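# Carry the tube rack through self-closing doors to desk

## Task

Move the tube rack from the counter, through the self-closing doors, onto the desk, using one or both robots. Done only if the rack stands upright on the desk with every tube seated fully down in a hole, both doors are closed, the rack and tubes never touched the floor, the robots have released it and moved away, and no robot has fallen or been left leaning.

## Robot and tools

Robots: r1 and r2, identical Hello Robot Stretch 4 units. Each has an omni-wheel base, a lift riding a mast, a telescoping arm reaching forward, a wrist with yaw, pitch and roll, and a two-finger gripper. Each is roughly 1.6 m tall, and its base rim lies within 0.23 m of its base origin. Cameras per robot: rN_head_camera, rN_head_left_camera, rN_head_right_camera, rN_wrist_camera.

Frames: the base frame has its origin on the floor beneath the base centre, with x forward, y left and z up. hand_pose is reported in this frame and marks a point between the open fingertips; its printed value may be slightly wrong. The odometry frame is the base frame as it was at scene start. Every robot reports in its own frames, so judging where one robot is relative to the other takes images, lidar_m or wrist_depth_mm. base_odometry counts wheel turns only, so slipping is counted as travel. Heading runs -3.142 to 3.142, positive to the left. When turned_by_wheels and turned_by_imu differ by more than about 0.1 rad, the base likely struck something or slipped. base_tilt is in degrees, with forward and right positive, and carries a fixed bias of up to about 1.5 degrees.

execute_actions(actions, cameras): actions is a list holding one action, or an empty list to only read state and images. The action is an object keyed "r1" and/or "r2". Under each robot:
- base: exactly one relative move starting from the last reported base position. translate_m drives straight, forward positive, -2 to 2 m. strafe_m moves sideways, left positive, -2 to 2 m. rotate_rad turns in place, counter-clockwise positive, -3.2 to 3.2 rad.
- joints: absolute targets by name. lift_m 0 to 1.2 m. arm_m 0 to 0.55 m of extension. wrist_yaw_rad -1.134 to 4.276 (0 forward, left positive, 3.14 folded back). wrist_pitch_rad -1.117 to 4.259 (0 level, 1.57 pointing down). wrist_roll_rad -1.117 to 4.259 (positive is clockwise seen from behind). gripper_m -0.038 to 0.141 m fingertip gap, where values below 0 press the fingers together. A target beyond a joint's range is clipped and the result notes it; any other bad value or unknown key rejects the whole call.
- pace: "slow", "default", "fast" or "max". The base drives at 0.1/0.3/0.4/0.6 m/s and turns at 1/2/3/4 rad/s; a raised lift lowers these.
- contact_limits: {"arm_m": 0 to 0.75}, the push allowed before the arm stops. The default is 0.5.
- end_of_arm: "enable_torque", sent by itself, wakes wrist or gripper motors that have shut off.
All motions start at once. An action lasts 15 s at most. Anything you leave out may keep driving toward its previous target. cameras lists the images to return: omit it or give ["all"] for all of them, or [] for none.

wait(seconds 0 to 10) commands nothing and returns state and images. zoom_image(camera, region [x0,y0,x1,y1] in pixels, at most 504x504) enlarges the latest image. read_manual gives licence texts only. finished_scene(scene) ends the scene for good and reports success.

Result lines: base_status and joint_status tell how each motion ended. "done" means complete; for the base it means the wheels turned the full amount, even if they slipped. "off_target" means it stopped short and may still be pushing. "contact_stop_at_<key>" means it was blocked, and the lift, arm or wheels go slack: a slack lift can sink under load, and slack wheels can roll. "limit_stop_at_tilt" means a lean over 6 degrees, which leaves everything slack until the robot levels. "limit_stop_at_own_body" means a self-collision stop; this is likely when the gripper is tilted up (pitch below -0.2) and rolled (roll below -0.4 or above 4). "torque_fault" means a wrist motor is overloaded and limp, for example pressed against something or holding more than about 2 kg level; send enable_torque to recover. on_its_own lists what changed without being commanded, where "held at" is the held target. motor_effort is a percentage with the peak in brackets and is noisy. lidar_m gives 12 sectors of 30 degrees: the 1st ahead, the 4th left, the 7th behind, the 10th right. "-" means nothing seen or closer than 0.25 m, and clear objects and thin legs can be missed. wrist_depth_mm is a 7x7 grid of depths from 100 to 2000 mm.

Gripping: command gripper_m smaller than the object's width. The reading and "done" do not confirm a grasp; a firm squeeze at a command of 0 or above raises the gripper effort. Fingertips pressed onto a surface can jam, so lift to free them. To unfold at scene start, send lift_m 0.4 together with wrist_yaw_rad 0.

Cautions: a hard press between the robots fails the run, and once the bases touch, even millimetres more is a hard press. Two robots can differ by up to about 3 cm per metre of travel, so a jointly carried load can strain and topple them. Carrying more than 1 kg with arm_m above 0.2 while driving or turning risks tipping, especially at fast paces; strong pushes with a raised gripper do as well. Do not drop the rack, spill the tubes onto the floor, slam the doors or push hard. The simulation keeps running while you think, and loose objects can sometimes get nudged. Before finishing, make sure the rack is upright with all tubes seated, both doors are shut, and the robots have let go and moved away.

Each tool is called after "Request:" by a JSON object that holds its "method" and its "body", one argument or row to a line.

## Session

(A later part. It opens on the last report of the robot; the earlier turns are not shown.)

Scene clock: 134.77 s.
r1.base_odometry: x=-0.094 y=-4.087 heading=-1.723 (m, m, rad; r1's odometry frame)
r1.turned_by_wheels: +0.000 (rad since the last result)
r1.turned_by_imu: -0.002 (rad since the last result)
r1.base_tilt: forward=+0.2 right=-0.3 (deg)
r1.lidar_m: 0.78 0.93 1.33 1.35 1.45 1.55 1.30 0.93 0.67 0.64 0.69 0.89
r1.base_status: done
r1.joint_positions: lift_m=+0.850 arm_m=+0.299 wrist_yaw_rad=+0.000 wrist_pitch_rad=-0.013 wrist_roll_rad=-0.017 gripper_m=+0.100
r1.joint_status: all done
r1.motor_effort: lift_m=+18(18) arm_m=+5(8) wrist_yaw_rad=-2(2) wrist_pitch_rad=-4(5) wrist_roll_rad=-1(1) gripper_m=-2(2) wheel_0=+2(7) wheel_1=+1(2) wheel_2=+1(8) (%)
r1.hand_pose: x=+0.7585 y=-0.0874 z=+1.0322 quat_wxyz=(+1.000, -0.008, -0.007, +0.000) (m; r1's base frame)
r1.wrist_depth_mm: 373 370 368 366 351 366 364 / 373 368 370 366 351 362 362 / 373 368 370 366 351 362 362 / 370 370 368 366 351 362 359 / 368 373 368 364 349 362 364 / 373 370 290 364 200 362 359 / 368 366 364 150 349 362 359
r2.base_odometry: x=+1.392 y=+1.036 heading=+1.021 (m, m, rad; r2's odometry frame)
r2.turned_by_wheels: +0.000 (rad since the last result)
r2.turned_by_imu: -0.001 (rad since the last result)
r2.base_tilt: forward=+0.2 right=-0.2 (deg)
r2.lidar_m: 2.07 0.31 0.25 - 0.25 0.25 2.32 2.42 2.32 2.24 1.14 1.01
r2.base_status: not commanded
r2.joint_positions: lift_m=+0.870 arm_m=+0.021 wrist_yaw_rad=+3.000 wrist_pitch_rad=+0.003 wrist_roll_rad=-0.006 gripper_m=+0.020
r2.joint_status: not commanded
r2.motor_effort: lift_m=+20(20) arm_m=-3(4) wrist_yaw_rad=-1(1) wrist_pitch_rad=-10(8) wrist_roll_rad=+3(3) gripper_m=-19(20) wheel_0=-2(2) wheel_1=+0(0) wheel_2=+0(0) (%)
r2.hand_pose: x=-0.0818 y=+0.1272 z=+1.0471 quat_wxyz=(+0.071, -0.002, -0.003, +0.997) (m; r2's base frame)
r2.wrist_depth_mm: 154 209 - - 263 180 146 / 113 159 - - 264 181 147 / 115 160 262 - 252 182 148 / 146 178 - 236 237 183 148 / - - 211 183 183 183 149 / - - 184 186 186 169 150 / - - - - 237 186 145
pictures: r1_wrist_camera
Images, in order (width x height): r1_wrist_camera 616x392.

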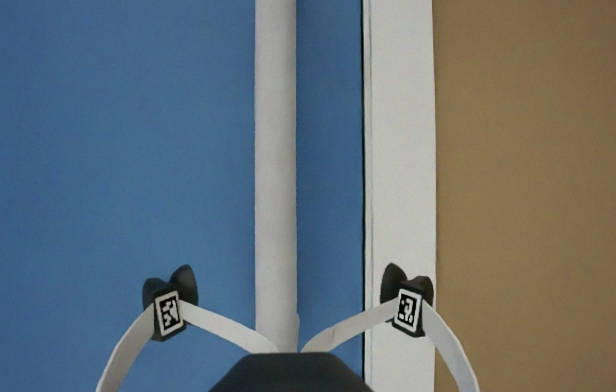

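Request:
{"method": "execute_actions", "body": {
  "actions": [
    {"r1":{"base":{"strafe_m":0.01},"joints":{"arm_m":0.40}}}
  ],
  "cameras": []
}}

Request:
{"method": "execute_actions", "body": {
  "actions": [
    {"r1":{"joints":{"gripper_m":-0.038}}}
  ],
  "cameras": []
}}

Request:
{"method": "execute_actions", "body": {
  "actions": [
    {"r1":{"joints":{"arm_m":0.29},"base":{"strafe_m":0.012},"pace":"slow"}}
  ],
  "cameras": []
}}

Request:
{"method": "execute_actions", "body": {
  "actions": [
    {"r1":{"joints":{"arm_m":0.19},"base":{"strafe_m":0.035},"pace":"slow"}}
  ],
  "cameras": []
}}

Request:
{"method": "execute_actions", "body": {
  "actions": [
    {"r1":{"joints":{"arm_m":0.09},"base":{"strafe_m":0.05},"pace":"slow"}}
  ],
  "cameras": []
}}

Request:
{"method": "execute_actions", "body": {
  "actions": [
    {"r1":{"joints":{"arm_m":0.01},"base":{"strafe_m":0.06},"pace":"slow"}}
  ],
  "cameras": []
}}

Request:
{"method": "execute_actions", "body": {
  "actions": [
    {"r1":{"base":{"translate_m":-0.3},"joints":{"arm_m":0.31},"pace":"slow"}}
  ],
  "cameras": []
}}

Request:
{"method": "execute_actions", "body": {
  "actions": [
    {"r1":{"base":{"strafe_m":0.09},"joints":{"arm_m":0.21},"pace":"slow"}}
  ],
  "cameras": []
}}

Request:
{"method": "execute_actions", "body": {
  "actions": [
    {"r1":{"base":{"strafe_m":0.13},"joints":{"arm_m":0.12},"pace":"slow"}}
  ],
  "cameras": []
}}

Request:
{"method": "execute_actions", "body": {
  "actions": [
    {"r1":{"base":{"strafe_m":0.18},"joints":{"arm_m":0.05},"pace":"slow"}}
  ],
  "cameras": []
}}

Request:
{"method": "execute_actions", "body": {
  "actions": [
    {"r1":{"base":{"strafe_m":0.35},"joints":{"arm_m":0.07,"wrist_yaw_rad":-0.5},"pace":"slow"}}
  ],
  "cameras": ["r1_head_left_camera","r2_head_left_camera"]
}}

Scene clock: 139.73 s.
r1.base_odometry: x=-0.084 y=-4.089 heading=-1.723 (m, m, rad; r1's odometry frame)
r1.turned_by_wheels: +0.000 (rad since the last result)
r1.turned_by_imu: -0.002 (rad since the last result)
r1.base_tilt: forward=+0.2 right=-0.3 (deg)
r1.lidar_m: 0.77 0.91 1.32 1.34 1.41 1.56 1.29 0.93 0.69 0.65 0.72 0.89
r1.base_status: done
r1.joint_positions: lift_m=+0.850 arm_m=+0.399 wrist_yaw_rad=+0.000 wrist_pitch_rad=-0.013 wrist_roll_rad=-0.017 gripper_m=+0.100
r1.joint_status: all done
r1.motor_effort: lift_m=+17(18) arm_m=+5(5) wrist_yaw_rad=-1(3) wrist_pitch_rad=-5(5) wrist_roll_rad=-1(1) gripper_m=-1(2) wheel_0=+0(4) wheel_1=-2(8) wheel_2=-1(1) (%)
r1.hand_pose: x=+0.8585 y=-0.0874 z=+1.0322 quat_wxyz=(+1.000, -0.008, -0.007, +0.000) (m; r1's base frame)
r1.wrist_depth_mm: 270 268 267 190 266 252 263 / 271 270 267 190 264 251 263 / 270 270 267 189 265 250 263 / 268 267 267 189 265 249 264 / 270 268 266 189 265 252 262 / 270 267 211 188 200 250 262 / 270 267 266 150 265 249 260
r2.base_odometry: x=+1.392 y=+1.036 heading=+1.021 (m, m, rad; r2's odometry frame)
r2.turned_by_wheels: +0.000 (rad since the last result)
r2.turned_by_imu: -0.002 (rad since the last result)
r2.base_tilt: forward=+0.2 right=-0.1 (deg)
r2.lidar_m: 2.06 0.30 0.25 - 0.25 0.25 2.34 2.42 2.32 2.23 1.14 1.01
r2.base_status: not commanded
r2.joint_positions: lift_m=+0.870 arm_m=+0.021 wrist_yaw_rad=+3.000 wrist_pitch_rad=+0.003 wrist_roll_rad=-0.006 gripper_m=+0.020
r2.joint_status: not commanded
r2.motor_effort: lift_m=+21(21) arm_m=-4(3) wrist_yaw_rad=+1(0) wrist_pitch_rad=-9(9) wrist_roll_rad=+3(3) gripper_m=-24(20) wheel_0=-2(2) wheel_1=+0(0) wheel_2=+0(0) (%)
r2.hand_pose: x=-0.0818 y=+0.1272 z=+1.0471 quat_wxyz=(+0.071, -0.002, -0.003, +0.997) (m; r2's base frame)
r2.wrist_depth_mm: 154 210 - - 262 180 147 / 113 159 - - 264 180 147 / 115 160 262 - 253 182 148 / 146 178 - 236 237 183 148 / - - 209 183 185 184 150 / - - 184 185 186 169 150 / - - - - 236 186 146
pictures: none
No camera images: the call's "cameras" was empty. Leave "cameras" out to get every camera's image.

Scene clock: 141.80 s.
r1.base_odometry: x=-0.084 y=-4.089 heading=-1.723 (m, m, rad; r1's odometry frame)
r1.turned_by_wheels: +0.001 (rad since the last result)
r1.turned_by_imu: +0.000 (rad since the last result)
r1.base_tilt: forward=+0.2 right=-0.2 (deg)
r1.lidar_m: 0.75 0.91 1.33 1.35 1.44 1.55 1.31 0.94 0.70 0.67 0.74 0.89
r1.base_status: not commanded
r1.joint_positions: lift_m=+0.850 arm_m=+0.400 wrist_yaw_rad=+0.004 wrist_pitch_rad=-0.013 wrist_roll_rad=-0.017 gripper_m=-0.037
r1.joint_status: all done
r1.motor_effort: lift_m=+18(17) arm_m=+2(5) wrist_yaw_rad=-10(14) wrist_pitch_rad=-5(5) wrist_roll_rad=-1(1) gripper_m=-22(18) wheel_0=+3(3) wheel_1=+2(2) wheel_2=+3(2) (%)
r1.hand_pose: x=+0.8592 y=-0.0863 z=+1.0321 quat_wxyz=(+1.000, -0.008, -0.007, +0.002) (m; r1's base frame)
r1.wrist_depth_mm: 252 249 245 165 241 250 262 / 250 248 247 165 240 249 260 / 250 248 245 165 240 248 259 / 250 248 244 165 240 248 260 / 250 247 244 164 239 248 260 / 249 247 177 164 238 248 259 / 250 147 243 159 237 248 258
r2.base_odometry: x=+1.392 y=+1.036 heading=+1.021 (m, m, rad; r2's odometry frame)
r2.turned_by_wheels: +0.000 (rad since the last result)
r2.turned_by_imu: -0.001 (rad since the last result)
r2.base_tilt: forward=+0.2 right=-0.2 (deg)
r2.lidar_m: 2.06 0.32 0.25 - 0.25 0.25 2.33 2.40 2.32 2.23 1.13 1.02
r2.base_status: not commanded
r2.joint_positions: lift_m=+0.870 arm_m=+0.021 wrist_yaw_rad=+3.000 wrist_pitch_rad=+0.003 wrist_roll_rad=-0.006 gripper_m=+0.020
r2.joint_status: not commanded
r2.motor_effort: lift_m=+20(21) arm_m=-3(4) wrist_yaw_rad=-1(1) wrist_pitch_rad=-9(9) wrist_roll_rad=+3(3) gripper_m=-26(23) wheel_0=-2(2) wheel_1=+0(0) wheel_2=+0(0) (%)
r2.hand_pose: x=-0.0818 y=+0.1272 z=+1.0471 quat_wxyz=(+0.071, -0.002, -0.003, +0.997) (m; r2's base frame)
r2.wrist_depth_mm: 154 209 - - 262 181 147 / 113 159 - - 264 181 147 / 115 159 260 - 253 182 148 / 146 179 - 237 237 183 148 / - - 209 183 185 184 149 / - - 184 185 186 169 150 / - - - - 236 186 146
pictures: none
No camera images: the call's "cameras" was empty. Leave "cameras" out to get every camera's image.

Scene clock: 144.17 s.
r1.base_odometry: x=-0.072 y=-4.091 heading=-1.721 (m, m, rad; r1's odometry frame)
r1.turned_by_wheels: +0.001 (rad since the last result)
r1.turned_by_imu: +0.001 (rad since the last result)
r1.base_tilt: forward=+0.2 right=-0.2 (deg)
r1.lidar_m: 0.66 0.82 1.31 1.32 1.43 1.53 1.31 0.98 0.72 0.69 0.71 0.89
r1.base_status: done
r1.joint_positions: lift_m=+0.850 arm_m=+0.291 wrist_yaw_rad=+0.011 wrist_pitch_rad=-0.013 wrist_roll_rad=-0.017 gripper_m=-0.037
r1.joint_status: all done
r1.on_its_own: wrist_yaw_rad is at rest, and its effort (-32) is outside its rest range (-13 to +13)
r1.motor_effort: lift_m=+18(18) arm_m=-7(16) wrist_yaw_rad=-32(32) wrist_pitch_rad=-5(5) wrist_roll_rad=-1(1) gripper_m=-18(21) wheel_0=+5(2) wheel_1=+4(5) wheel_2=+7(6) (%)
r1.hand_pose: x=+0.7515 y=-0.0842 z=+1.0321 quat_wxyz=(+1.000, -0.008, -0.007, +0.005) (m; r1's base frame)
r1.wrist_depth_mm: 279 266 252 236 232 366 366 / 278 265 253 235 230 368 366 / 277 266 251 236 231 366 364 / 277 264 252 174 231 364 364 / 277 263 251 173 231 366 366 / 277 263 175 172 228 366 362 / 277 150 251 154 229 366 364
r2.base_odometry: x=+1.392 y=+1.036 heading=+1.021 (m, m, rad; r2's odometry frame)
r2.turned_by_wheels: +0.000 (rad since the last result)
r2.turned_by_imu: -0.001 (rad since the last result)
r2.base_tilt: forward=+0.2 right=-0.1 (deg)
r2.lidar_m: 2.05 0.30 0.25 - 0.25 0.25 2.34 2.40 2.31 2.23 1.13 1.03
r2.base_status: not commanded
r2.joint_positions: lift_m=+0.870 arm_m=+0.021 wrist_yaw_rad=+3.000 wrist_pitch_rad=+0.003 wrist_roll_rad=-0.006 gripper_m=+0.020
r2.joint_status: not commanded
r2.motor_effort: lift_m=+21(21) arm_m=-4(3) wrist_yaw_rad=-1(0) wrist_pitch_rad=-9(9) wrist_roll_rad=+2(2) gripper_m=-23(18) wheel_0=-1(2) wheel_1=+0(0) wheel_2=+0(0) (%)
r2.hand_pose: x=-0.0818 y=+0.1272 z=+1.0471 quat_wxyz=(+0.071, -0.002, -0.003, +0.997) (m; r2's base frame)
r2.wrist_depth_mm: 154 209 - - 263 180 147 / 113 159 - - 264 180 147 / 115 160 259 - 251 182 148 / 146 178 - 238 238 182 149 / - - 210 184 185 183 149 / - - 183 186 186 169 150 / - - - - 236 186 146
pictures: none
No camera images: the call's "cameras" was empty. Leave "cameras" out to get every camera's image.

Scene clock: 146.47 s.
r1.base_odometry: x=-0.038 y=-4.096 heading=-1.720 (m, m, rad; r1's odometry frame)
r1.turned_by_wheels: +0.001 (rad since the last result)
r1.turned_by_imu: +0.000 (rad since the last result)
r1.base_tilt: forward=+0.2 right=-0.3 (deg)
r1.lidar_m: 0.56 0.76 1.30 1.29 1.39 1.52 1.31 1.01 0.74 0.71 0.78 0.89
r1.base_status: done
r1.joint_positions: lift_m=+0.850 arm_m=+0.191 wrist_yaw_rad=+0.011 wrist_pitch_rad=-0.013 wrist_roll_rad=-0.017 gripper_m=-0.037
r1.joint_status: all done
r1.on_its_own: wrist_yaw_rad is at rest, and its effort (-34) is outside its rest range (-13 to +13)
r1.motor_effort: lift_m=+18(17) arm_m=-7(10) wrist_yaw_rad=-34(34) wrist_pitch_rad=-5(5) wrist_roll_rad=-1(1) gripper_m=-20(23) wheel_0=+6(6) wheel_1=+2(11) wheel_2=+7(9) (%)
r1.hand_pose: x=+0.6516 y=-0.0841 z=+1.0321 quat_wxyz=(+1.000, -0.008, -0.007, +0.006) (m; r1's base frame)
r1.wrist_depth_mm: 314 285 259 173 223 462 466 / 310 285 260 172 224 466 466 / 312 285 260 171 222 466 462 / 312 285 259 171 224 466 466 / 314 283 259 170 224 462 466 / 310 283 175 169 219 473 462 / 310 148 260 153 223 466 462
r2.base_odometry: x=+1.392 y=+1.036 heading=+1.021 (m, m, rad; r2's odometry frame)
r2.turned_by_wheels: +0.000 (rad since the last result)
r2.turned_by_imu: -0.001 (rad since the last result)
r2.base_tilt: forward=+0.1 right=+0.0 (deg)
r2.lidar_m: 2.05 0.31 0.25 - 0.25 0.25 2.34 2.40 2.33 2.23 1.12 1.01
r2.base_status: not commanded
r2.joint_positions: lift_m=+0.870 arm_m=+0.021 wrist_yaw_rad=+3.000 wrist_pitch_rad=+0.003 wrist_roll_rad=-0.006 gripper_m=+0.020
r2.joint_status: not commanded
r2.motor_effort: lift_m=+20(21) arm_m=-3(3) wrist_yaw_rad=+1(0) wrist_pitch_rad=-9(9) wrist_roll_rad=+3(3) gripper_m=-23(21) wheel_0=-2(2) wheel_1=+0(0) wheel_2=+0(0) (%)
r2.hand_pose: x=-0.0818 y=+0.1272 z=+1.0471 quat_wxyz=(+0.071, -0.002, -0.003, +0.997) (m; r2's base frame)
r2.wrist_depth_mm: 154 208 - - 263 180 147 / 112 159 - - 264 181 147 / 115 159 260 - 251 182 148 / 146 179 - 237 236 182 149 / - - 209 184 185 183 149 / - - 185 185 186 169 150 / - - - - 236 186 146
pictures: none
No camera images: the call's "cameras" was empty. Leave "cameras" out to get every camera's image.

Scene clock: 148.77 s.
r1.base_odometry: x=+0.012 y=-4.104 heading=-1.719 (m, m, rad; r1's odometry frame)
r1.turned_by_wheels: +0.001 (rad since the last result)
r1.turned_by_imu: +0.000 (rad since the last result)
r1.base_tilt: forward=+0.2 right=-0.3 (deg)
r1.lidar_m: 0.43 0.69 1.25 1.25 1.34 1.48 1.29 1.11 0.80 0.77 0.82 0.52
r1.base_status: done
r1.joint_positions: lift_m=+0.850 arm_m=+0.091 wrist_yaw_rad=+0.012 wrist_pitch_rad=-0.013 wrist_roll_rad=-0.017 gripper_m=-0.037
r1.joint_status: all done
r1.on_its_own: wrist_yaw_rad is at rest, and its effort (-36) is outside its rest range (-13 to +13)
r1.motor_effort: lift_m=+17(18) arm_m=-8(5) wrist_yaw_rad=-36(36) wrist_pitch_rad=-5(5) wrist_roll_rad=-1(1) gripper_m=-19(21) wheel_0=+4(7) wheel_1=+2(11) wheel_2=+6(4) (%)
r1.hand_pose: x=+0.5518 y=-0.0839 z=+1.0321 quat_wxyz=(+1.000, -0.008, -0.007, +0.006) (m; r1's base frame)
r1.wrist_depth_mm: 364 317 273 173 217 564 564 / 364 314 272 172 218 569 564 / 368 312 273 171 217 569 564 / 368 314 272 171 218 569 559 / 368 314 272 171 217 564 564 / 364 314 174 171 211 569 564 / 364 149 272 154 216 569 564
r2.base_odometry: x=+1.392 y=+1.036 heading=+1.021 (m, m, rad; r2's odometry frame)
r2.turned_by_wheels: +0.000 (rad since the last result)
r2.turned_by_imu: -0.001 (rad since the last result)
r2.base_tilt: forward=+0.2 right=-0.2 (deg)
r2.lidar_m: 2.03 0.32 0.25 - 0.25 0.25 2.34 2.39 2.33 2.24 1.15 1.00
r2.base_status: not commanded
r2.joint_positions: lift_m=+0.870 arm_m=+0.021 wrist_yaw_rad=+3.000 wrist_pitch_rad=+0.003 wrist_roll_rad=-0.006 gripper_m=+0.020
r2.joint_status: not commanded
r2.motor_effort: lift_m=+20(21) arm_m=-3(3) wrist_yaw_rad=+1(0) wrist_pitch_rad=-8(9) wrist_roll_rad=+4(3) gripper_m=-20(23) wheel_0=-2(2) wheel_1=+0(0) wheel_2=+0(0) (%)
r2.hand_pose: x=-0.0818 y=+0.1272 z=+1.0471 quat_wxyz=(+0.071, -0.002, -0.003, +0.997) (m; r2's base frame)
r2.wrist_depth_mm: 154 210 - - 262 180 147 / 112 159 - - 263 181 147 / 115 160 259 - 252 182 148 / 146 178 - 236 238 183 149 / - - 210 183 185 184 150 / - - 185 185 186 168 150 / - - - - 237 186 145
pictures: none
No camera images: the call's "cameras" was empty. Leave "cameras" out to get every camera's image.

Scene clock: 150.83 s.
r1.base_odometry: x=+0.071 y=-4.112 heading=-1.719 (m, m, rad; r1's odometry frame)
r1.turned_by_wheels: +0.000 (rad since the last result)
r1.turned_by_imu: +0.000 (rad since the last result)
r1.base_tilt: forward=+0.2 right=-0.3 (deg)
r1.lidar_m: 0.40 0.68 1.23 1.20 1.27 1.47 1.34 1.16 0.86 0.81 0.87 0.43
r1.base_status: done
r1.joint_positions: lift_m=+0.850 arm_m=+0.011 wrist_yaw_rad=+0.007 wrist_pitch_rad=-0.013 wrist_roll_rad=-0.017 gripper_m=-0.037
r1.joint_status: all done
r1.on_its_own: wrist_yaw_rad is at rest, and its effort (-22) is outside its rest range (-13 to +13)
r1.motor_effort: lift_m=+18(18) arm_m=-8(13) wrist_yaw_rad=-22(34) wrist_pitch_rad=-5(5) wrist_roll_rad=-1(1) gripper_m=-17(26) wheel_0=+1(1) wheel_1=+2(2) wheel_2=+3(6) (%)
r1.hand_pose: x=+0.4713 y=-0.0853 z=+1.0321 quat_wxyz=(+1.000, -0.008, -0.007, +0.004) (m; r1's base frame)
r1.wrist_depth_mm: 436 355 290 166 216 221 647 / 433 351 290 167 216 213 654 / 442 351 290 166 216 208 647 / 439 349 289 166 216 206 647 / 439 349 290 166 216 206 661 / 433 347 178 166 209 208 654 / 436 145 287 148 215 211 647
r2.base_odometry: x=+1.392 y=+1.036 heading=+1.021 (m, m, rad; r2's odometry frame)
r2.turned_by_wheels: +0.000 (rad since the last result)
r2.turned_by_imu: -0.001 (rad since the last result)
r2.base_tilt: forward=+0.1 right=-0.2 (deg)
r2.lidar_m: 2.03 0.32 0.25 - 0.25 0.25 2.33 2.41 2.31 2.23 1.16 1.03
r2.base_status: not commanded
r2.joint_positions: lift_m=+0.870 arm_m=+0.021 wrist_yaw_rad=+3.000 wrist_pitch_rad=+0.003 wrist_roll_rad=-0.006 gripper_m=+0.020
r2.joint_status: not commanded
r2.motor_effort: lift_m=+20(21) arm_m=-3(3) wrist_yaw_rad=+0(1) wrist_pitch_rad=-9(10) wrist_roll_rad=+3(3) gripper_m=-23(26) wheel_0=-2(2) wheel_1=+0(0) wheel_2=+0(0) (%)
r2.hand_pose: x=-0.0818 y=+0.1272 z=+1.0471 quat_wxyz=(+0.071, -0.002, -0.003, +0.997) (m; r2's base frame)
r2.wrist_depth_mm: 154 210 - - 262 180 147 / 113 159 - - 265 181 147 / 115 159 259 - 252 182 148 / 146 178 - 237 238 182 149 / - - 209 183 185 184 149 / - - 184 185 185 169 150 / - - - - 237 186 146
pictures: none
No camera images: the call's "cameras" was empty. Leave "cameras" out to get every camera's image.

Scene clock: 155.13 s.
r1.base_odometry: x=+0.115 y=-3.816 heading=-1.718 (m, m, rad; r1's odometry frame)
r1.turned_by_wheels: +0.001 (rad since the last result)
r1.turned_by_imu: +0.002 (rad since the last result)
r1.base_tilt: forward=+0.2 right=-0.3 (deg)
r1.lidar_m: 0.69 1.03 1.26 1.20 1.29 1.23 1.03 1.05 0.85 0.81 0.84 1.20
r1.base_status: done
r1.joint_positions: lift_m=+0.850 arm_m=+0.309 wrist_yaw_rad=+0.006 wrist_pitch_rad=-0.015 wrist_roll_rad=-0.017 gripper_m=-0.037
r1.joint_status: all done
r1.on_its_own: wrist_yaw_rad is at rest, and its effort (-20) is outside its rest range (-13 to +13)
r1.motor_effort: lift_m=+18(18) arm_m=+3(5) wrist_yaw_rad=-20(26) wrist_pitch_rad=+0(6) wrist_roll_rad=-1(1) gripper_m=-21(25) wheel_0=+2(7) wheel_1=+0(2) wheel_2=+5(11) (%)
r1.hand_pose: x=+0.7693 y=-0.0856 z=+1.0326 quat_wxyz=(+1.000, -0.008, -0.007, +0.003) (m; r1's base frame)
r1.wrist_depth_mm: 439 353 291 167 216 219 654 / 442 353 291 167 217 209 661 / 445 351 290 167 216 205 661 / 445 353 291 165 216 202 640 / 442 349 291 166 216 202 647 / 436 353 178 165 208 204 640 / 436 145 289 149 214 207 654
r2.base_odometry: x=+1.392 y=+1.036 heading=+1.021 (m, m, rad; r2's odometry frame)
r2.turned_by_wheels: +0.000 (rad since the last result)
r2.turned_by_imu: -0.002 (rad since the last result)
r2.base_tilt: forward=+0.2 right=-0.1 (deg)
r2.lidar_m: 1.73 0.31 0.25 - 0.25 0.25 2.33 2.39 2.32 2.23 1.12 1.02
r2.base_status: not commanded
r2.joint_positions: lift_m=+0.870 arm_m=+0.021 wrist_yaw_rad=+3.000 wrist_pitch_rad=+0.003 wrist_roll_rad=-0.006 gripper_m=+0.020
r2.joint_status: not commanded
r2.motor_effort: lift_m=+20(21) arm_m=-3(3) wrist_yaw_rad=-1(1) wrist_pitch_rad=-9(9) wrist_roll_rad=+4(3) gripper_m=-23(24) wheel_0=-2(2) wheel_1=+0(0) wheel_2=+0(0) (%)
r2.hand_pose: x=-0.0818 y=+0.1272 z=+1.0471 quat_wxyz=(+0.071, -0.002, -0.003, +0.997) (m; r2's base frame)
r2.wrist_depth_mm: 154 208 - - 260 180 146 / 112 159 - - 264 181 147 / 115 160 262 - 252 182 148 / 146 178 - 236 237 183 149 / - - 211 183 185 183 150 / - - 183 185 186 168 150 / - - - - 237 186 146
pictures: none
No camera images: the call's "cameras" was empty. Leave "cameras" out to get every camera's image.

Scene clock: 157.40 s.
r1.base_odometry: x=+0.204 y=-3.829 heading=-1.718 (m, m, rad; r1's odometry frame)
r1.turned_by_wheels: +0.000 (rad since the last result)
r1.turned_by_imu: -0.001 (rad since the last result)
r1.base_tilt: forward=+0.3 right=-0.3 (deg)
r1.lidar_m: 0.59 1.07 1.15 1.12 1.19 1.16 1.71 1.06 0.93 0.88 0.97 0.64
r1.base_status: done
r1.joint_positions: lift_m=+0.850 arm_m=+0.211 wrist_yaw_rad=+0.006 wrist_pitch_rad=-0.014 wrist_roll_rad=-0.017 gripper_m=-0.037
r1.joint_status: all done
r1.on_its_own: wrist_yaw_rad is at rest, and its effort (-16) is outside its rest range (-13 to +13)
r1.motor_effort: lift_m=+17(18) arm_m=-8(9) wrist_yaw_rad=-16(19) wrist_pitch_rad=-3(3) wrist_roll_rad=-1(1) gripper_m=-21(21) wheel_0=+0(8) wheel_1=+0(7) wheel_2=+2(5) (%)
r1.hand_pose: x=+0.6712 y=-0.0858 z=+1.0323 quat_wxyz=(+1.000, -0.008, -0.007, +0.003) (m; r1's base frame)
r1.wrist_depth_mm: 654 442 322 166 212 189 768 / 647 439 322 165 213 189 768 / 668 436 320 165 213 190 768 / 661 433 320 165 213 189 750 / 661 436 320 164 212 189 750 / 647 436 179 164 198 189 750 / 647 148 319 160 211 180 750
r2.base_odometry: x=+1.392 y=+1.036 heading=+1.021 (m, m, rad; r2's odometry frame)
r2.turned_by_wheels: +0.000 (rad since the last result)
r2.turned_by_imu: -0.001 (rad since the last result)
r2.base_tilt: forward=+0.2 right=-0.1 (deg)
r2.lidar_m: 1.72 0.32 0.25 - 0.25 0.25 2.32 2.41 2.33 2.23 1.15 1.01
r2.base_status: not commanded
r2.joint_positions: lift_m=+0.870 arm_m=+0.021 wrist_yaw_rad=+3.000 wrist_pitch_rad=+0.003 wrist_roll_rad=-0.006 gripper_m=+0.020
r2.joint_status: not commanded
r2.motor_effort: lift_m=+20(21) arm_m=-4(3) wrist_yaw_rad=+0(1) wrist_pitch_rad=-8(9) wrist_roll_rad=+3(3) gripper_m=-22(23) wheel_0=-2(2) wheel_1=+0(0) wheel_2=+0(0) (%)
r2.hand_pose: x=-0.0818 y=+0.1272 z=+1.0471 quat_wxyz=(+0.071, -0.002, -0.003, +0.997) (m; r2's base frame)
r2.wrist_depth_mm: 155 209 - - 260 180 147 / 113 159 - - 265 181 147 / 115 160 260 - 252 182 148 / 146 179 - 237 237 182 148 / - - 210 183 185 184 149 / - - 184 185 186 169 150 / - - - - 236 186 146
pictures: none
No camera images: the call's "cameras" was empty. Leave "cameras" out to get every camera's image.

Scene clock: 159.83 s.
r1.base_odometry: x=+0.333 y=-3.848 heading=-1.719 (m, m, rad; r1's odometry frame)
r1.turned_by_wheels: -0.001 (rad since the last result)
r1.turned_by_imu: -0.001 (rad since the last result)
r1.base_tilt: forward=+0.2 right=-0.2 (deg)
r1.lidar_m: 0.49 1.20 1.02 0.98 1.06 1.10 1.70 1.14 1.08 1.04 1.11 0.51
r1.base_status: done
r1.joint_positions: lift_m=+0.850 arm_m=+0.121 wrist_yaw_rad=-0.005 wrist_pitch_rad=-0.013 wrist_roll_rad=-0.017 gripper_m=-0.037
r1.joint_status: all done
r1.motor_effort: lift_m=+18(18) arm_m=-5(6) wrist_yaw_rad=+11(19) wrist_pitch_rad=-5(5) wrist_roll_rad=-1(1) gripper_m=-21(20) wheel_0=-6(3) wheel_1=+0(7) wheel_2=-3(6) (%)
r1.hand_pose: x=+0.5798 y=-0.0887 z=+1.0322 quat_wxyz=(+1.000, -0.008, -0.007, -0.002) (m; r1's base frame)
r1.wrist_depth_mm: 904 647 382 164 213 174 866 / 878 640 379 163 214 174 866 / 891 627 377 163 213 175 854 / 878 627 377 163 214 174 866 / 866 634 377 163 213 174 866 / 878 634 180 163 195 175 878 / 878 146 382 148 206 162 854
r2.base_odometry: x=+1.392 y=+1.036 heading=+1.021 (m, m, rad; r2's odometry frame)
r2.turned_by_wheels: +0.000 (rad since the last result)
r2.turned_by_imu: -0.001 (rad since the last result)
r2.base_tilt: forward=+0.2 right=-0.1 (deg)
r2.lidar_m: 1.68 0.31 0.25 - 0.25 0.25 2.33 2.41 2.33 2.24 1.13 1.02
r2.base_status: not commanded
r2.joint_positions: lift_m=+0.870 arm_m=+0.021 wrist_yaw_rad=+3.000 wrist_pitch_rad=+0.003 wrist_roll_rad=-0.006 gripper_m=+0.020
r2.joint_status: not commanded
r2.motor_effort: lift_m=+20(20) arm_m=-3(3) wrist_yaw_rad=+0(0) wrist_pitch_rad=-9(9) wrist_roll_rad=+4(3) gripper_m=-20(24) wheel_0=-1(2) wheel_1=+0(0) wheel_2=+0(0) (%)
r2.hand_pose: x=-0.0818 y=+0.1272 z=+1.0471 quat_wxyz=(+0.071, -0.002, -0.003, +0.997) (m; r2's base frame)
r2.wrist_depth_mm: 154 208 - - 263 180 147 / 112 159 - - 263 181 148 / 115 159 259 - 252 181 148 / 146 178 - 236 236 182 149 / - - 210 183 184 184 149 / - - 184 185 186 168 150 / - - - - 236 186 146
pictures: none
No camera images: the call's "cameras" was empty. Leave "cameras" out to get every camera's image.

Scene clock: 162.77 s.
r1.base_odometry: x=+0.511 y=-3.875 heading=-1.720 (m, m, rad; r1's odometry frame)
r1.turned_by_wheels: -0.001 (rad since the last result)
r1.turned_by_imu: -0.001 (rad since the last result)
r1.base_tilt: forward=+0.2 right=-0.3 (deg)
r1.lidar_m: 0.40 1.10 0.84 0.80 0.85 0.99 1.24 1.22 1.25 1.21 1.30 0.43
r1.base_status: done
r1.joint_positions: lift_m=+0.850 arm_m=+0.050 wrist_yaw_rad=-0.003 wrist_pitch_rad=-0.013 wrist_roll_rad=-0.017 gripper_m=-0.037
r1.joint_status: all done
r1.motor_effort: lift_m=+18(18) arm_m=-3(12) wrist_yaw_rad=+7(39) wrist_pitch_rad=-5(5) wrist_roll_rad=-1(1) gripper_m=-17(25) wheel_0=-5(13) wheel_1=+0(5) wheel_2=-3(11) (%)
r1.hand_pose: x=+0.5096 y=-0.0883 z=+1.0321 quat_wxyz=(+1.000, -0.008, -0.006, -0.002) (m; r1's base frame)
r1.wrist_depth_mm: 976 946 585 142 199 149 - / 946 960 574 142 201 150 - / 960 960 580 142 201 150 129 / 976 946 574 141 200 150 128 / 960 960 580 141 201 150 128 / 976 960 178 141 178 150 - / 976 148 585 140 200 137 -
r2.base_odometry: x=+1.392 y=+1.036 heading=+1.021 (m, m, rad; r2's odometry frame)
r2.turned_by_wheels: +0.000 (rad since the last result)
r2.turned_by_imu: -0.001 (rad since the last result)
r2.base_tilt: forward=+0.2 right=-0.1 (deg)
r2.lidar_m: 1.67 0.31 0.25 - 0.25 0.25 2.33 2.41 2.32 2.22 1.15 1.04
r2.base_status: not commanded
r2.joint_positions: lift_m=+0.870 arm_m=+0.021 wrist_yaw_rad=+3.000 wrist_pitch_rad=+0.003 wrist_roll_rad=-0.006 gripper_m=+0.020
r2.joint_status: not commanded
r2.motor_effort: lift_m=+20(20) arm_m=-4(3) wrist_yaw_rad=+0(1) wrist_pitch_rad=-9(9) wrist_roll_rad=+4(3) gripper_m=-22(20) wheel_0=-2(2) wheel_1=+0(0) wheel_2=+1(0) (%)
r2.hand_pose: x=-0.0818 y=+0.1272 z=+1.0471 quat_wxyz=(+0.071, -0.002, -0.003, +0.997) (m; r2's base frame)
r2.wrist_depth_mm: 154 209 - - 262 180 147 / 112 159 - - 265 181 147 / 115 160 259 - 252 181 148 / 147 178 - 237 238 183 148 / - - 211 183 185 183 150 / - - 185 185 186 169 149 / - - - - 236 186 146
pictures: none
No camera images: the call's "cameras" was empty. Leave "cameras" out to get every camera's image.

Scene clock: 167.40 s.
torque_fault: r1.wrist_yaw_rad switched itself off since the last result.
r1.base_odometry: x=+0.857 y=-3.927 heading=-1.720 (m, m, rad; r1's odometry frame)
r1.turned_by_wheels: -0.001 (rad since the last result)
r1.turned_by_imu: +0.058 (rad since the last result)
r1.base_tilt: forward=+0.2 right=-0.3 (deg)
r1.lidar_m: 0.91 0.62 0.50 0.48 0.52 0.82 0.92 1.38 1.56 1.53 1.58 0.41
r1.base_status: done
r1.joint_positions: lift_m=+0.850 arm_m=+0.071 wrist_yaw_rad=-0.505 wrist_pitch_rad=-0.013 wrist_roll_rad=-0.017 gripper_m=-0.037
r1.joint_status: wrist_yaw_rad torque_fault (moved -0.502 of -0.497); the others done
r1.on_its_own: wrist_yaw_rad is off since a torque_fault, until you send "end_of_arm": "enable_torque"
r1.motor_effort: lift_m=+19(20) arm_m=-4(10) wrist_yaw_rad=-1(100) wrist_pitch_rad=-5(21) wrist_roll_rad=-1(1) gripper_m=-22(27) wheel_0=-6(13) wheel_1=+0(10) wheel_2=-1(22) (%)
r1.hand_pose: x=+0.4518 y=-0.2160 z=+1.0319 quat_wxyz=(+0.968, -0.010, -0.004, -0.250) (m; r1's base frame)
r1.wrist_depth_mm: 866 878 445 164 212 167 778 / 854 891 442 164 212 167 166 / 831 891 442 163 213 167 165 / 866 891 436 163 213 167 165 / 854 891 436 163 213 167 164 / 854 891 178 163 190 167 768 / 854 147 439 153 208 156 759
r2.base_odometry: x=+1.392 y=+1.036 heading=+1.021 (m, m, rad; r2's odometry frame)
r2.turned_by_wheels: +0.000 (rad since the last result)
r2.turned_by_imu: -0.002 (rad since the last result)
r2.base_tilt: forward=+0.3 right=-0.2 (deg)
r2.lidar_m: 1.66 0.31 0.25 - 0.25 0.25 2.34 2.39 2.32 2.24 1.14 1.03
r2.base_status: not commanded
r2.joint_positions: lift_m=+0.870 arm_m=+0.021 wrist_yaw_rad=+3.000 wrist_pitch_rad=+0.003 wrist_roll_rad=-0.006 gripper_m=+0.020
r2.joint_status: not commanded
r2.motor_effort: lift_m=+21(20) arm_m=-3(3) wrist_yaw_rad=-1(1) wrist_pitch_rad=-9(8) wrist_roll_rad=+3(4) gripper_m=-21(22) wheel_0=-2(2) wheel_1=+0(0) wheel_2=+0(1) (%)
r2.hand_pose: x=-0.0818 y=+0.1272 z=+1.0471 quat_wxyz=(+0.071, -0.002, -0.003, +0.997) (m; r2's base frame)
r2.wrist_depth_mm: 154 210 - - 262 180 147 / 112 159 - - 264 181 148 / 115 160 260 - 253 182 148 / 146 177 - 236 238 182 148 / - - 209 183 185 183 150 / - - 184 185 186 169 150 / - - - - 236 187 146
pictures: r1_head_left_camera, r2_head_left_camera
Images, in order (width x height): r1_head_left_camera 420x672, r2_head_left_camera 420x672.

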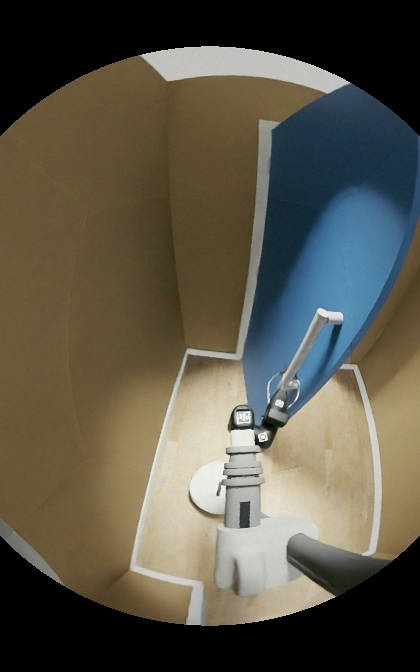

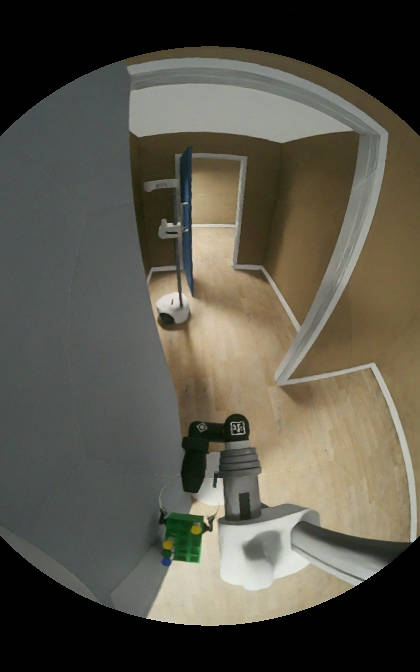

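Request:
{"method": "execute_actions", "body": {
  "actions": [
    {"r2":{"base":{"strafe_m":-0.3}},"r1":{"base":{"strafe_m":0.1},"pace":"slow"}}
  ],
  "cameras": []
}}

Request:
{"method": "execute_actions", "body": {
  "actions": [
    {"r2":{"base":{"translate_m":1.9}}}
  ],
  "cameras": ["r2_head_camera"]
}}

Scene clock: 172.97 s.
r1.base_odometry: x=+0.955 y=-3.942 heading=-1.721 (m, m, rad; r1's odometry frame)
r1.turned_by_wheels: +0.000 (rad since the last result)
r1.turned_by_imu: -0.002 (rad since the last result)
r1.base_tilt: forward=+0.2 right=-0.3 (deg)
r1.lidar_m: 1.11 0.52 0.39 0.36 0.39 0.66 0.91 1.46 1.50 1.63 1.66 0.40
r1.base_status: done
r1.joint_positions: lift_m=+0.850 arm_m=+0.071 wrist_yaw_rad=-0.451 wrist_pitch_rad=-0.013 wrist_roll_rad=-0.017 gripper_m=-0.037
r1.joint_status: not commanded
r1.on_its_own: wrist_yaw_rad is off since a torque_fault, until you send "end_of_arm": "enable_torque" (your -0.500 is given up)
r1.motor_effort: lift_m=+20(19) arm_m=-4(4) wrist_yaw_rad=-1(0) wrist_pitch_rad=-5(5) wrist_roll_rad=-1(1) gripper_m=-14(21) wheel_0=-4(9) wheel_1=+0(6) wheel_2=+0(1) (%)
r1.hand_pose: x=+0.4632 y=-0.2043 z=+1.0320 quat_wxyz=(+0.975, -0.010, -0.005, -0.223) (m; r1's base frame)
r1.wrist_depth_mm: 854 931 750 164 214 156 - / 878 931 741 164 214 156 135 / 891 931 750 164 214 157 135 / 866 931 732 163 213 157 135 / 891 931 741 163 213 157 135 / 866 931 178 163 186 156 134 / 866 146 759 153 213 144 -
r2.base_odometry: x=+1.647 y=+0.879 heading=+1.021 (m, m, rad; r2's odometry frame)
r2.turned_by_wheels: +0.000 (rad since the last result)
r2.turned_by_imu: -0.003 (rad since the last result)
r2.base_tilt: forward=+0.1 right=-0.1 (deg)
r2.lidar_m: 2.27 0.66 0.31 0.25 0.25 2.48 2.32 2.38 2.03 1.92 1.12 0.86
r2.base_status: done
r2.joint_positions: lift_m=+0.870 arm_m=+0.021 wrist_yaw_rad=+3.000 wrist_pitch_rad=+0.003 wrist_roll_rad=-0.006 gripper_m=+0.020
r2.joint_status: not commanded
r2.motor_effort: lift_m=+20(20) arm_m=-3(4) wrist_yaw_rad=+1(7) wrist_pitch_rad=-9(9) wrist_roll_rad=+3(3) gripper_m=-21(24) wheel_0=+0(9) wheel_1=+2(9) wheel_2=+0(4) (%)
r2.hand_pose: x=-0.0818 y=+0.1273 z=+1.0471 quat_wxyz=(+0.071, -0.002, -0.003, +0.997) (m; r2's base frame)
r2.wrist_depth_mm: 154 210 - - - 233 200 / 112 159 - - - 234 200 / 115 159 259 - 291 236 202 / 146 179 - 237 282 237 202 / - - 210 184 185 238 203 / - - 184 185 185 173 202 / - - - - 285 241 202
pictures: none
No camera images: the call's "cameras" was empty. Leave "cameras" out to get every camera's image.

Scene clock: 180.77 s.
r1.base_odometry: x=+0.955 y=-3.942 heading=-1.721 (m, m, rad; r1's odometry frame)
r1.turned_by_wheels: +0.000 (rad since the last result)
r1.turned_by_imu: -0.002 (rad since the last result)
r1.base_tilt: forward=+0.3 right=-0.3 (deg)
r1.lidar_m: 1.11 0.52 0.38 0.39 0.42 0.63 0.90 1.09 0.65 0.61 1.64 0.40
r1.base_status: not commanded
r1.joint_positions: lift_m=+0.850 arm_m=+0.071 wrist_yaw_rad=-0.451 wrist_pitch_rad=-0.013 wrist_roll_rad=-0.017 gripper_m=-0.037
r1.joint_status: not commanded
r1.on_its_own: wrist_yaw_rad is off since a torque_fault, until you send "end_of_arm": "enable_torque" (your -0.500 is given up)
r1.motor_effort: lift_m=+20(20) arm_m=-4(4) wrist_yaw_rad=-1(0) wrist_pitch_rad=-4(6) wrist_roll_rad=-2(0) gripper_m=-19(19) wheel_0=-4(4) wheel_1=-1(0) wheel_2=+0(1) (%)
r1.hand_pose: x=+0.4632 y=-0.2043 z=+1.0320 quat_wxyz=(+0.975, -0.010, -0.005, -0.223) (m; r1's base frame)
r1.wrist_depth_mm: 866 917 741 164 214 156 - / 866 931 741 164 213 157 135 / 866 931 741 163 213 158 135 / 878 931 741 163 214 157 135 / 866 946 732 163 214 157 135 / 854 946 178 164 185 157 135 / 878 146 741 153 213 144 -
r2.base_odometry: x=+2.640 y=+2.499 heading=+1.021 (m, m, rad; r2's odometry frame)
r2.turned_by_wheels: +0.000 (rad since the last result)
r2.turned_by_imu: -0.013 (rad since the last result)
r2.base_tilt: forward=+0.2 right=+0.0 (deg)
r2.lidar_m: 1.25 0.88 0.66 0.61 0.69 1.11 1.04 1.01 0.86 0.82 0.84 1.14
r2.base_status: done
r2.joint_positions: lift_m=+0.870 arm_m=+0.021 wrist_yaw_rad=+3.000 wrist_pitch_rad=+0.003 wrist_roll_rad=-0.006 gripper_m=+0.020
r2.joint_status: not commanded
r2.motor_effort: lift_m=+20(20) arm_m=-4(3) wrist_yaw_rad=-1(0) wrist_pitch_rad=-9(9) wrist_roll_rad=+3(3) gripper_m=-24(20) wheel_0=-1(3) wheel_1=+1(5) wheel_2=+1(8) (%)
r2.hand_pose: x=-0.0818 y=+0.1272 z=+1.0471 quat_wxyz=(+0.071, -0.002, -0.003, +0.997) (m; r2's base frame)
r2.wrist_depth_mm: 155 208 1205 1229 1281 1308 1336 / 112 159 1160 1229 1229 1255 1308 / 115 160 260 1229 1255 1255 1308 / 146 178 1182 236 1281 1281 1336 / 1078 1160 208 183 185 1281 1336 / 1025 1042 185 185 186 173 1397 / 1042 1160 1205 - 1281 1281 1336
pictures: r2_head_camera
Images, in order (width x height): r2_head_camera 420x560.

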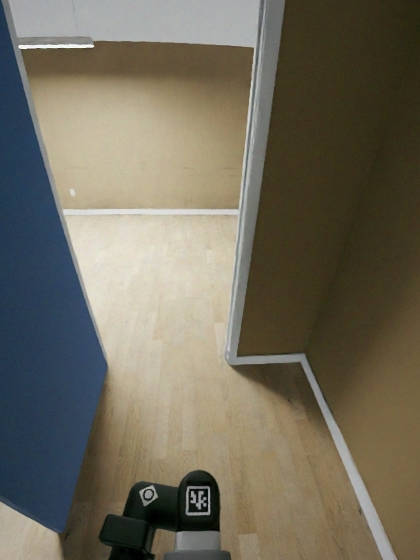

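Need ~0.28 left.

Request:
{"method": "execute_actions", "body": {
  "actions": [
    {"r2":{"base":{"translate_m":0.7}}}
  ],
  "cameras": []
}}

Request:
{"method": "execute_actions", "body": {
  "actions": [
    {"r2":{"base":{"strafe_m":0.27}}}
  ],
  "cameras": []
}}

Request:
{"method": "execute_actions", "body": {
  "actions": [
    {"r2":{"base":{"translate_m":1.4}}}
  ],
  "cameras": ["r2_head_left_camera"]
}}

Request:
{"method": "execute_actions", "body": {
  "actions": [
    {"r1":{"joints":{"gripper_m":0.12}}}
  ],
  "cameras": []
}}

Request:
{"method": "execute_actions", "body": {
  "actions": [
    {"r1":{"base":{"translate_m":-0.2}}}
  ],
  "cameras": ["r1_head_camera"]
}}

Scene clock: 186.57 s.
r1.base_odometry: x=+0.955 y=-3.942 heading=-1.721 (m, m, rad; r1's odometry frame)
r1.turned_by_wheels: +0.000 (rad since the last result)
r1.turned_by_imu: -0.002 (rad since the last result)
r1.base_tilt: forward=+0.2 right=-0.2 (deg)
r1.lidar_m: 1.14 0.52 0.39 0.37 0.40 0.63 0.90 1.09 1.51 1.64 0.90 0.38
r1.base_status: not commanded
r1.joint_positions: lift_m=+0.850 arm_m=+0.071 wrist_yaw_rad=-0.451 wrist_pitch_rad=-0.013 wrist_roll_rad=-0.017 gripper_m=-0.037
r1.joint_status: not commanded
r1.on_its_own: wrist_yaw_rad is off since a torque_fault, until you send "end_of_arm": "enable_torque" (your -0.500 is given up)
r1.motor_effort: lift_m=+19(19) arm_m=-4(4) wrist_yaw_rad=-2(0) wrist_pitch_rad=-5(6) wrist_roll_rad=-1(1) gripper_m=-23(17) wheel_0=-4(4) wheel_1=+0(0) wheel_2=-1(0) (%)
r1.hand_pose: x=+0.4632 y=-0.2043 z=+1.0320 quat_wxyz=(+0.975, -0.010, -0.005, -0.223) (m; r1's base frame)
r1.wrist_depth_mm: 866 946 750 164 213 156 - / 878 960 741 163 213 156 135 / 854 931 741 163 215 157 135 / 866 904 741 163 215 157 135 / 854 946 732 163 215 156 135 / 891 946 178 163 185 156 135 / 878 146 741 153 212 145 -
r2.base_odometry: x=+3.006 y=+3.096 heading=+1.021 (m, m, rad; r2's odometry frame)
r2.turned_by_wheels: +0.000 (rad since the last result)
r2.turned_by_imu: -0.006 (rad since the last result)
r2.base_tilt: forward=+0.2 right=-0.2 (deg)
r2.lidar_m: 3.76 3.29 0.66 0.61 0.63 0.92 1.68 1.19 0.83 0.78 0.76 0.56
r2.base_status: done
r2.joint_positions: lift_m=+0.870 arm_m=+0.021 wrist_yaw_rad=+3.000 wrist_pitch_rad=+0.003 wrist_roll_rad=-0.006 gripper_m=+0.020
r2.joint_status: not commanded
r2.motor_effort: lift_m=+20(20) arm_m=-3(4) wrist_yaw_rad=+0(0) wrist_pitch_rad=-9(10) wrist_roll_rad=+3(4) gripper_m=-22(21) wheel_0=-2(4) wheel_1=+0(5) wheel_2=+2(8) (%)
r2.hand_pose: x=-0.0818 y=+0.1272 z=+1.0471 quat_wxyz=(+0.071, -0.002, -0.003, +0.997) (m; r2's base frame)
r2.wrist_depth_mm: 154 209 1863 1863 1983 1060 946 / 112 159 1921 1983 1983 1708 1366 / 115 159 259 1983 1921 1576 1366 / 146 178 1863 236 1921 1078 904 / 1661 1708 210 183 185 1661 1397 / 1661 1756 184 185 186 173 1397 / 1708 1756 1921 - - 1756 1397
pictures: none
No camera images: the call's "cameras" was empty. Leave "cameras" out to get every camera's image.

Scene clock: 188.80 s.
r1.base_odometry: x=+0.955 y=-3.942 heading=-1.721 (m, m, rad; r1's odometry frame)
r1.turned_by_wheels: +0.000 (rad since the last result)
r1.turned_by_imu: -0.001 (rad since the last result)
r1.base_tilt: forward=+0.2 right=-0.2 (deg)
r1.lidar_m: 1.14 0.52 0.39 0.35 0.41 0.66 0.91 1.07 1.51 1.64 0.72 0.39
r1.base_status: not commanded
r1.joint_positions: lift_m=+0.850 arm_m=+0.071 wrist_yaw_rad=-0.451 wrist_pitch_rad=-0.013 wrist_roll_rad=-0.017 gripper_m=-0.037
r1.joint_status: not commanded
r1.on_its_own: wrist_yaw_rad is off since a torque_fault, until you send "end_of_arm": "enable_torque" (your -0.500 is given up)
r1.motor_effort: lift_m=+20(19) arm_m=-4(4) wrist_yaw_rad=+2(0) wrist_pitch_rad=-5(5) wrist_roll_rad=-1(1) gripper_m=-22(20) wheel_0=-4(4) wheel_1=-1(0) wheel_2=-1(1) (%)
r1.hand_pose: x=+0.4632 y=-0.2043 z=+1.0320 quat_wxyz=(+0.975, -0.010, -0.005, -0.223) (m; r1's base frame)
r1.wrist_depth_mm: 866 946 750 164 213 156 - / 866 931 741 164 213 156 135 / 866 931 741 163 215 157 135 / 854 931 732 163 213 157 135 / 866 946 741 164 215 157 135 / 866 931 178 163 185 157 135 / 878 146 759 153 213 144 -
r2.base_odometry: x=+2.775 y=+3.237 heading=+1.021 (m, m, rad; r2's odometry frame)
r2.turned_by_wheels: +0.000 (rad since the last result)
r2.turned_by_imu: +0.001 (rad since the last result)
r2.base_tilt: forward=+0.3 right=-0.1 (deg)
r2.lidar_m: 3.76 0.55 0.34 0.33 0.35 0.46 1.72 1.63 1.12 1.04 0.77 0.70
r2.base_status: done
r2.joint_positions: lift_m=+0.870 arm_m=+0.021 wrist_yaw_rad=+3.000 wrist_pitch_rad=+0.003 wrist_roll_rad=-0.006 gripper_m=+0.020
r2.joint_status: not commanded
r2.motor_effort: lift_m=+21(20) arm_m=-4(3) wrist_yaw_rad=+0(0) wrist_pitch_rad=-8(9) wrist_roll_rad=+3(2) gripper_m=-19(23) wheel_0=+0(7) wheel_1=+0(8) wheel_2=+2(2) (%)
r2.hand_pose: x=-0.0817 y=+0.1273 z=+1.0471 quat_wxyz=(+0.071, -0.002, -0.003, +0.997) (m; r2's base frame)
r2.wrist_depth_mm: 154 209 1921 1921 991 418 324 / 112 159 1921 1921 1921 421 325 / 115 159 252 1921 1025 424 329 / 146 179 1921 236 564 424 329 / 1708 1756 210 183 185 427 329 / 1708 1708 184 185 186 173 327 / 1708 1863 1863 - 564 436 322
pictures: none
No camera images: the call's "cameras" was empty. Leave "cameras" out to get every camera's image.

Scene clock: 194.97 s.
r1.base_odometry: x=+0.955 y=-3.942 heading=-1.721 (m, m, rad; r1's odometry frame)
r1.turned_by_wheels: +0.000 (rad since the last result)
r1.turned_by_imu: -0.002 (rad since the last result)
r1.base_tilt: forward=+0.2 right=-0.2 (deg)
r1.lidar_m: 1.15 0.51 0.41 0.37 0.42 0.63 0.89 1.09 1.53 1.65 1.67 0.39
r1.base_status: not commanded
r1.joint_positions: lift_m=+0.850 arm_m=+0.071 wrist_yaw_rad=-0.451 wrist_pitch_rad=-0.013 wrist_roll_rad=-0.017 gripper_m=-0.037
r1.joint_status: not commanded
r1.on_its_own: wrist_yaw_rad is off since a torque_fault, until you send "end_of_arm": "enable_torque" (your -0.500 is given up)
r1.motor_effort: lift_m=+20(20) arm_m=-4(4) wrist_yaw_rad=-1(0) wrist_pitch_rad=-6(4) wrist_roll_rad=+0(0) gripper_m=-21(15) wheel_0=-4(4) wheel_1=+0(0) wheel_2=-1(1) (%)
r1.hand_pose: x=+0.4632 y=-0.2043 z=+1.0320 quat_wxyz=(+0.975, -0.010, -0.005, -0.223) (m; r1's base frame)
r1.wrist_depth_mm: 878 931 750 164 213 156 - / 878 931 750 164 214 156 135 / 854 946 732 164 215 157 135 / 878 917 741 163 214 157 135 / 878 931 732 163 214 157 135 / 866 946 178 163 185 156 134 / 866 146 741 153 213 144 -
r2.base_odometry: x=+3.506 y=+4.431 heading=+1.021 (m, m, rad; r2's odometry frame)
r2.turned_by_wheels: +0.000 (rad since the last result)
r2.turned_by_imu: -0.010 (rad since the last result)
r2.base_tilt: forward=+0.2 right=-0.2 (deg)
r2.lidar_m: 2.36 2.44 2.03 1.91 1.11 0.87 1.41 0.83 1.00 2.00 2.04 2.49
r2.base_status: done
r2.joint_positions: lift_m=+0.870 arm_m=+0.021 wrist_yaw_rad=+3.000 wrist_pitch_rad=+0.003 wrist_roll_rad=-0.006 gripper_m=+0.020
r2.joint_status: not commanded
r2.motor_effort: lift_m=+20(20) arm_m=-4(4) wrist_yaw_rad=+2(1) wrist_pitch_rad=-9(9) wrist_roll_rad=+3(3) gripper_m=-24(21) wheel_0=-1(5) wheel_1=-1(6) wheel_2=+0(9) (%)
r2.hand_pose: x=-0.0817 y=+0.1273 z=+1.0471 quat_wxyz=(+0.071, -0.002, -0.003, +0.997) (m; r2's base frame)
r2.wrist_depth_mm: 154 210 - 1863 976 1008 1060 / 113 158 - 1921 991 1008 1060 / 115 159 253 1618 991 1008 1078 / 146 178 - 236 976 1025 1060 / - - 210 183 185 1008 1060 / - - 184 186 186 172 1060 / - - - - 976 1042 1078
pictures: r2_head_left_camera
Images, in order (width x height): r2_head_left_camera 420x672.

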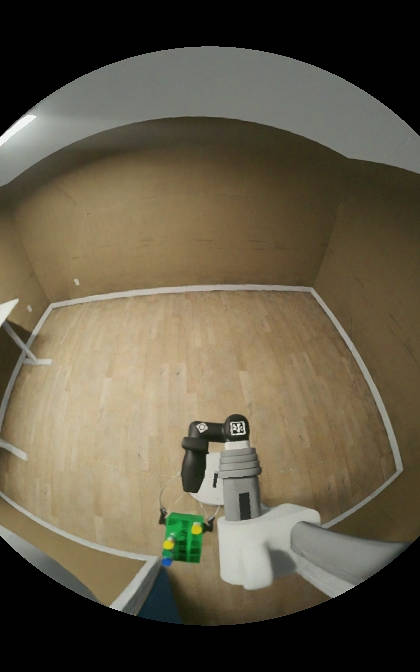

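Scene clock: 198.27 s.
r1.base_odometry: x=+0.955 y=-3.942 heading=-1.721 (m, m, rad; r1's odometry frame)
r1.turned_by_wheels: +0.000 (rad since the last result)
r1.turned_by_imu: -0.001 (rad since the last result)
r1.base_tilt: forward=+0.2 right=-0.3 (deg)
r1.lidar_m: 1.14 0.50 0.39 0.36 0.43 0.66 0.90 1.08 1.49 1.64 0.52 0.48
r1.base_status: not commanded
r1.joint_positions: lift_m=+0.850 arm_m=+0.071 wrist_yaw_rad=-0.615 wrist_pitch_rad=-0.013 wrist_roll_rad=-0.017 gripper_m=+0.120
r1.joint_status: all done
r1.on_its_own: wrist_yaw_rad is off since a torque_fault, until you send "end_of_arm": "enable_torque" (your -0.500 is given up)
r1.motor_effort: lift_m=+19(19) arm_m=-4(4) wrist_yaw_rad=-1(0) wrist_pitch_rad=-5(5) wrist_roll_rad=-1(1) gripper_m=-1(22) wheel_0=-2(4) wheel_1=+0(0) wheel_2=-1(1) (%)
r1.hand_pose: x=+0.4268 y=-0.2378 z=+1.0320 quat_wxyz=(+0.953, -0.010, -0.004, -0.303) (m; r1's base frame)
r1.wrist_depth_mm: 866 917 647 484 384 312 286 / 854 904 627 484 389 306 287 / 854 917 634 480 389 309 289 / 854 917 627 480 389 309 287 / 854 904 634 480 389 307 290 / 866 200 580 480 198 307 287 / 878 820 627 139 387 300 286
r2.base_odometry: x=+3.506 y=+4.431 heading=+1.021 (m, m, rad; r2's odometry frame)
r2.turned_by_wheels: +0.000 (rad since the last result)
r2.turned_by_imu: -0.001 (rad since the last result)
r2.base_tilt: forward=+0.1 right=-0.1 (deg)
r2.lidar_m: 2.35 2.41 2.04 1.92 1.11 0.89 1.23 0.82 1.00 1.99 2.04 2.50
r2.base_status: not commanded
r2.joint_positions: lift_m=+0.870 arm_m=+0.021 wrist_yaw_rad=+3.000 wrist_pitch_rad=+0.003 wrist_roll_rad=-0.006 gripper_m=+0.020
r2.joint_status: not commanded
r2.motor_effort: lift_m=+20(20) arm_m=-4(3) wrist_yaw_rad=+0(1) wrist_pitch_rad=-9(10) wrist_roll_rad=+2(4) gripper_m=-22(22) wheel_0=-1(1) wheel_1=-1(1) wheel_2=+0(0) (%)
r2.hand_pose: x=-0.0817 y=+0.1273 z=+1.0471 quat_wxyz=(+0.071, -0.002, -0.003, +0.997) (m; r2's base frame)
r2.wrist_depth_mm: 154 209 - 1430 976 991 1060 / 112 159 - 1464 976 1008 1060 / 115 159 251 1430 991 991 1060 / 146 178 - 236 960 1025 1098 / - - 210 183 186 1025 1078 / - - 183 186 186 173 1042 / - - - - 976 1025 1060
pictures: none
No camera images: the call's "cameras" was empty. Leave "cameras" out to get every camera's image.

Scene clock: 200.33 s.
r1.base_odometry: x=+0.985 y=-3.744 heading=-1.720 (m, m, rad; r1's odometry frame)
r1.turned_by_wheels: +0.000 (rad since the last result)
r1.turned_by_imu: +0.000 (rad since the last result)
r1.base_tilt: forward=+0.2 right=-0.2 (deg)
r1.lidar_m: 1.16 0.54 0.42 0.39 0.46 0.72 0.71 0.86 1.33 1.62 1.19 1.25
r1.base_status: done
r1.joint_positions: lift_m=+0.850 arm_m=+0.071 wrist_yaw_rad=-0.615 wrist_pitch_rad=-0.013 wrist_roll_rad=-0.017 gripper_m=+0.120
r1.joint_status: not commanded
r1.on_its_own: wrist_yaw_rad is off since a torque_fault, until you send "end_of_arm": "enable_torque" (your -0.500 is given up)
r1.motor_effort: lift_m=+20(19) arm_m=-4(4) wrist_yaw_rad=+1(0) wrist_pitch_rad=-5(4) wrist_roll_rad=-1(1) gripper_m=-3(4) wheel_0=+0(7) wheel_1=+1(7) wheel_2=+0(9) (%)
r1.hand_pose: x=+0.4268 y=-0.2378 z=+1.0320 quat_wxyz=(+0.953, -0.010, -0.004, -0.303) (m; r1's base frame)
r1.wrist_depth_mm: 1008 1138 1098 1060 1042 1756 1397 / 1042 1098 1078 1060 1060 1756 1464 / 1042 1118 1098 1042 1025 1808 1464 / 1042 1098 1078 1060 1060 1808 1464 / 1042 1118 1098 1042 1042 1808 1499 / 1060 200 1060 1060 198 1756 1499 / 1025 1078 1098 139 1042 1708 1464
r2.base_odometry: x=+3.506 y=+4.431 heading=+1.021 (m, m, rad; r2's odometry frame)
r2.turned_by_wheels: +0.000 (rad since the last result)
r2.turned_by_imu: -0.001 (rad since the last result)
r2.base_tilt: forward=+0.3 right=-0.2 (deg)
r2.lidar_m: 2.36 2.43 2.04 1.93 1.09 0.88 0.99 0.85 0.99 2.00 2.05 2.51
r2.base_status: not commanded
r2.joint_positions: lift_m=+0.870 arm_m=+0.021 wrist_yaw_rad=+3.000 wrist_pitch_rad=+0.003 wrist_roll_rad=-0.006 gripper_m=+0.020
r2.joint_status: not commanded
r2.motor_effort: lift_m=+21(20) arm_m=-3(4) wrist_yaw_rad=+0(0) wrist_pitch_rad=-9(9) wrist_roll_rad=+3(4) gripper_m=-20(23) wheel_0=-1(1) wheel_1=-1(1) wheel_2=+0(0) (%)
r2.hand_pose: x=-0.0817 y=+0.1273 z=+1.0471 quat_wxyz=(+0.071, -0.002, -0.003, +0.997) (m; r2's base frame)
r2.wrist_depth_mm: 154 210 1281 1118 976 1008 1060 / 112 159 1281 1138 991 1025 1060 / 115 159 251 1118 976 991 1042 / 146 178 1281 236 976 1025 1078 / - - 209 183 185 1025 1078 / - 1430 183 185 185 173 1060 / - - 1336 - 976 1042 1060
pictures: r1_head_camera
Images, in order (width x height): r1_head_camera 420x560.

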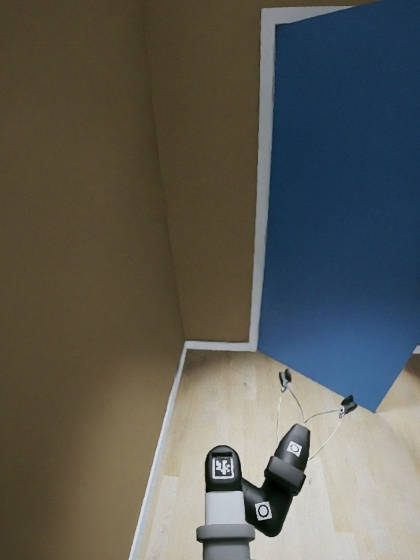

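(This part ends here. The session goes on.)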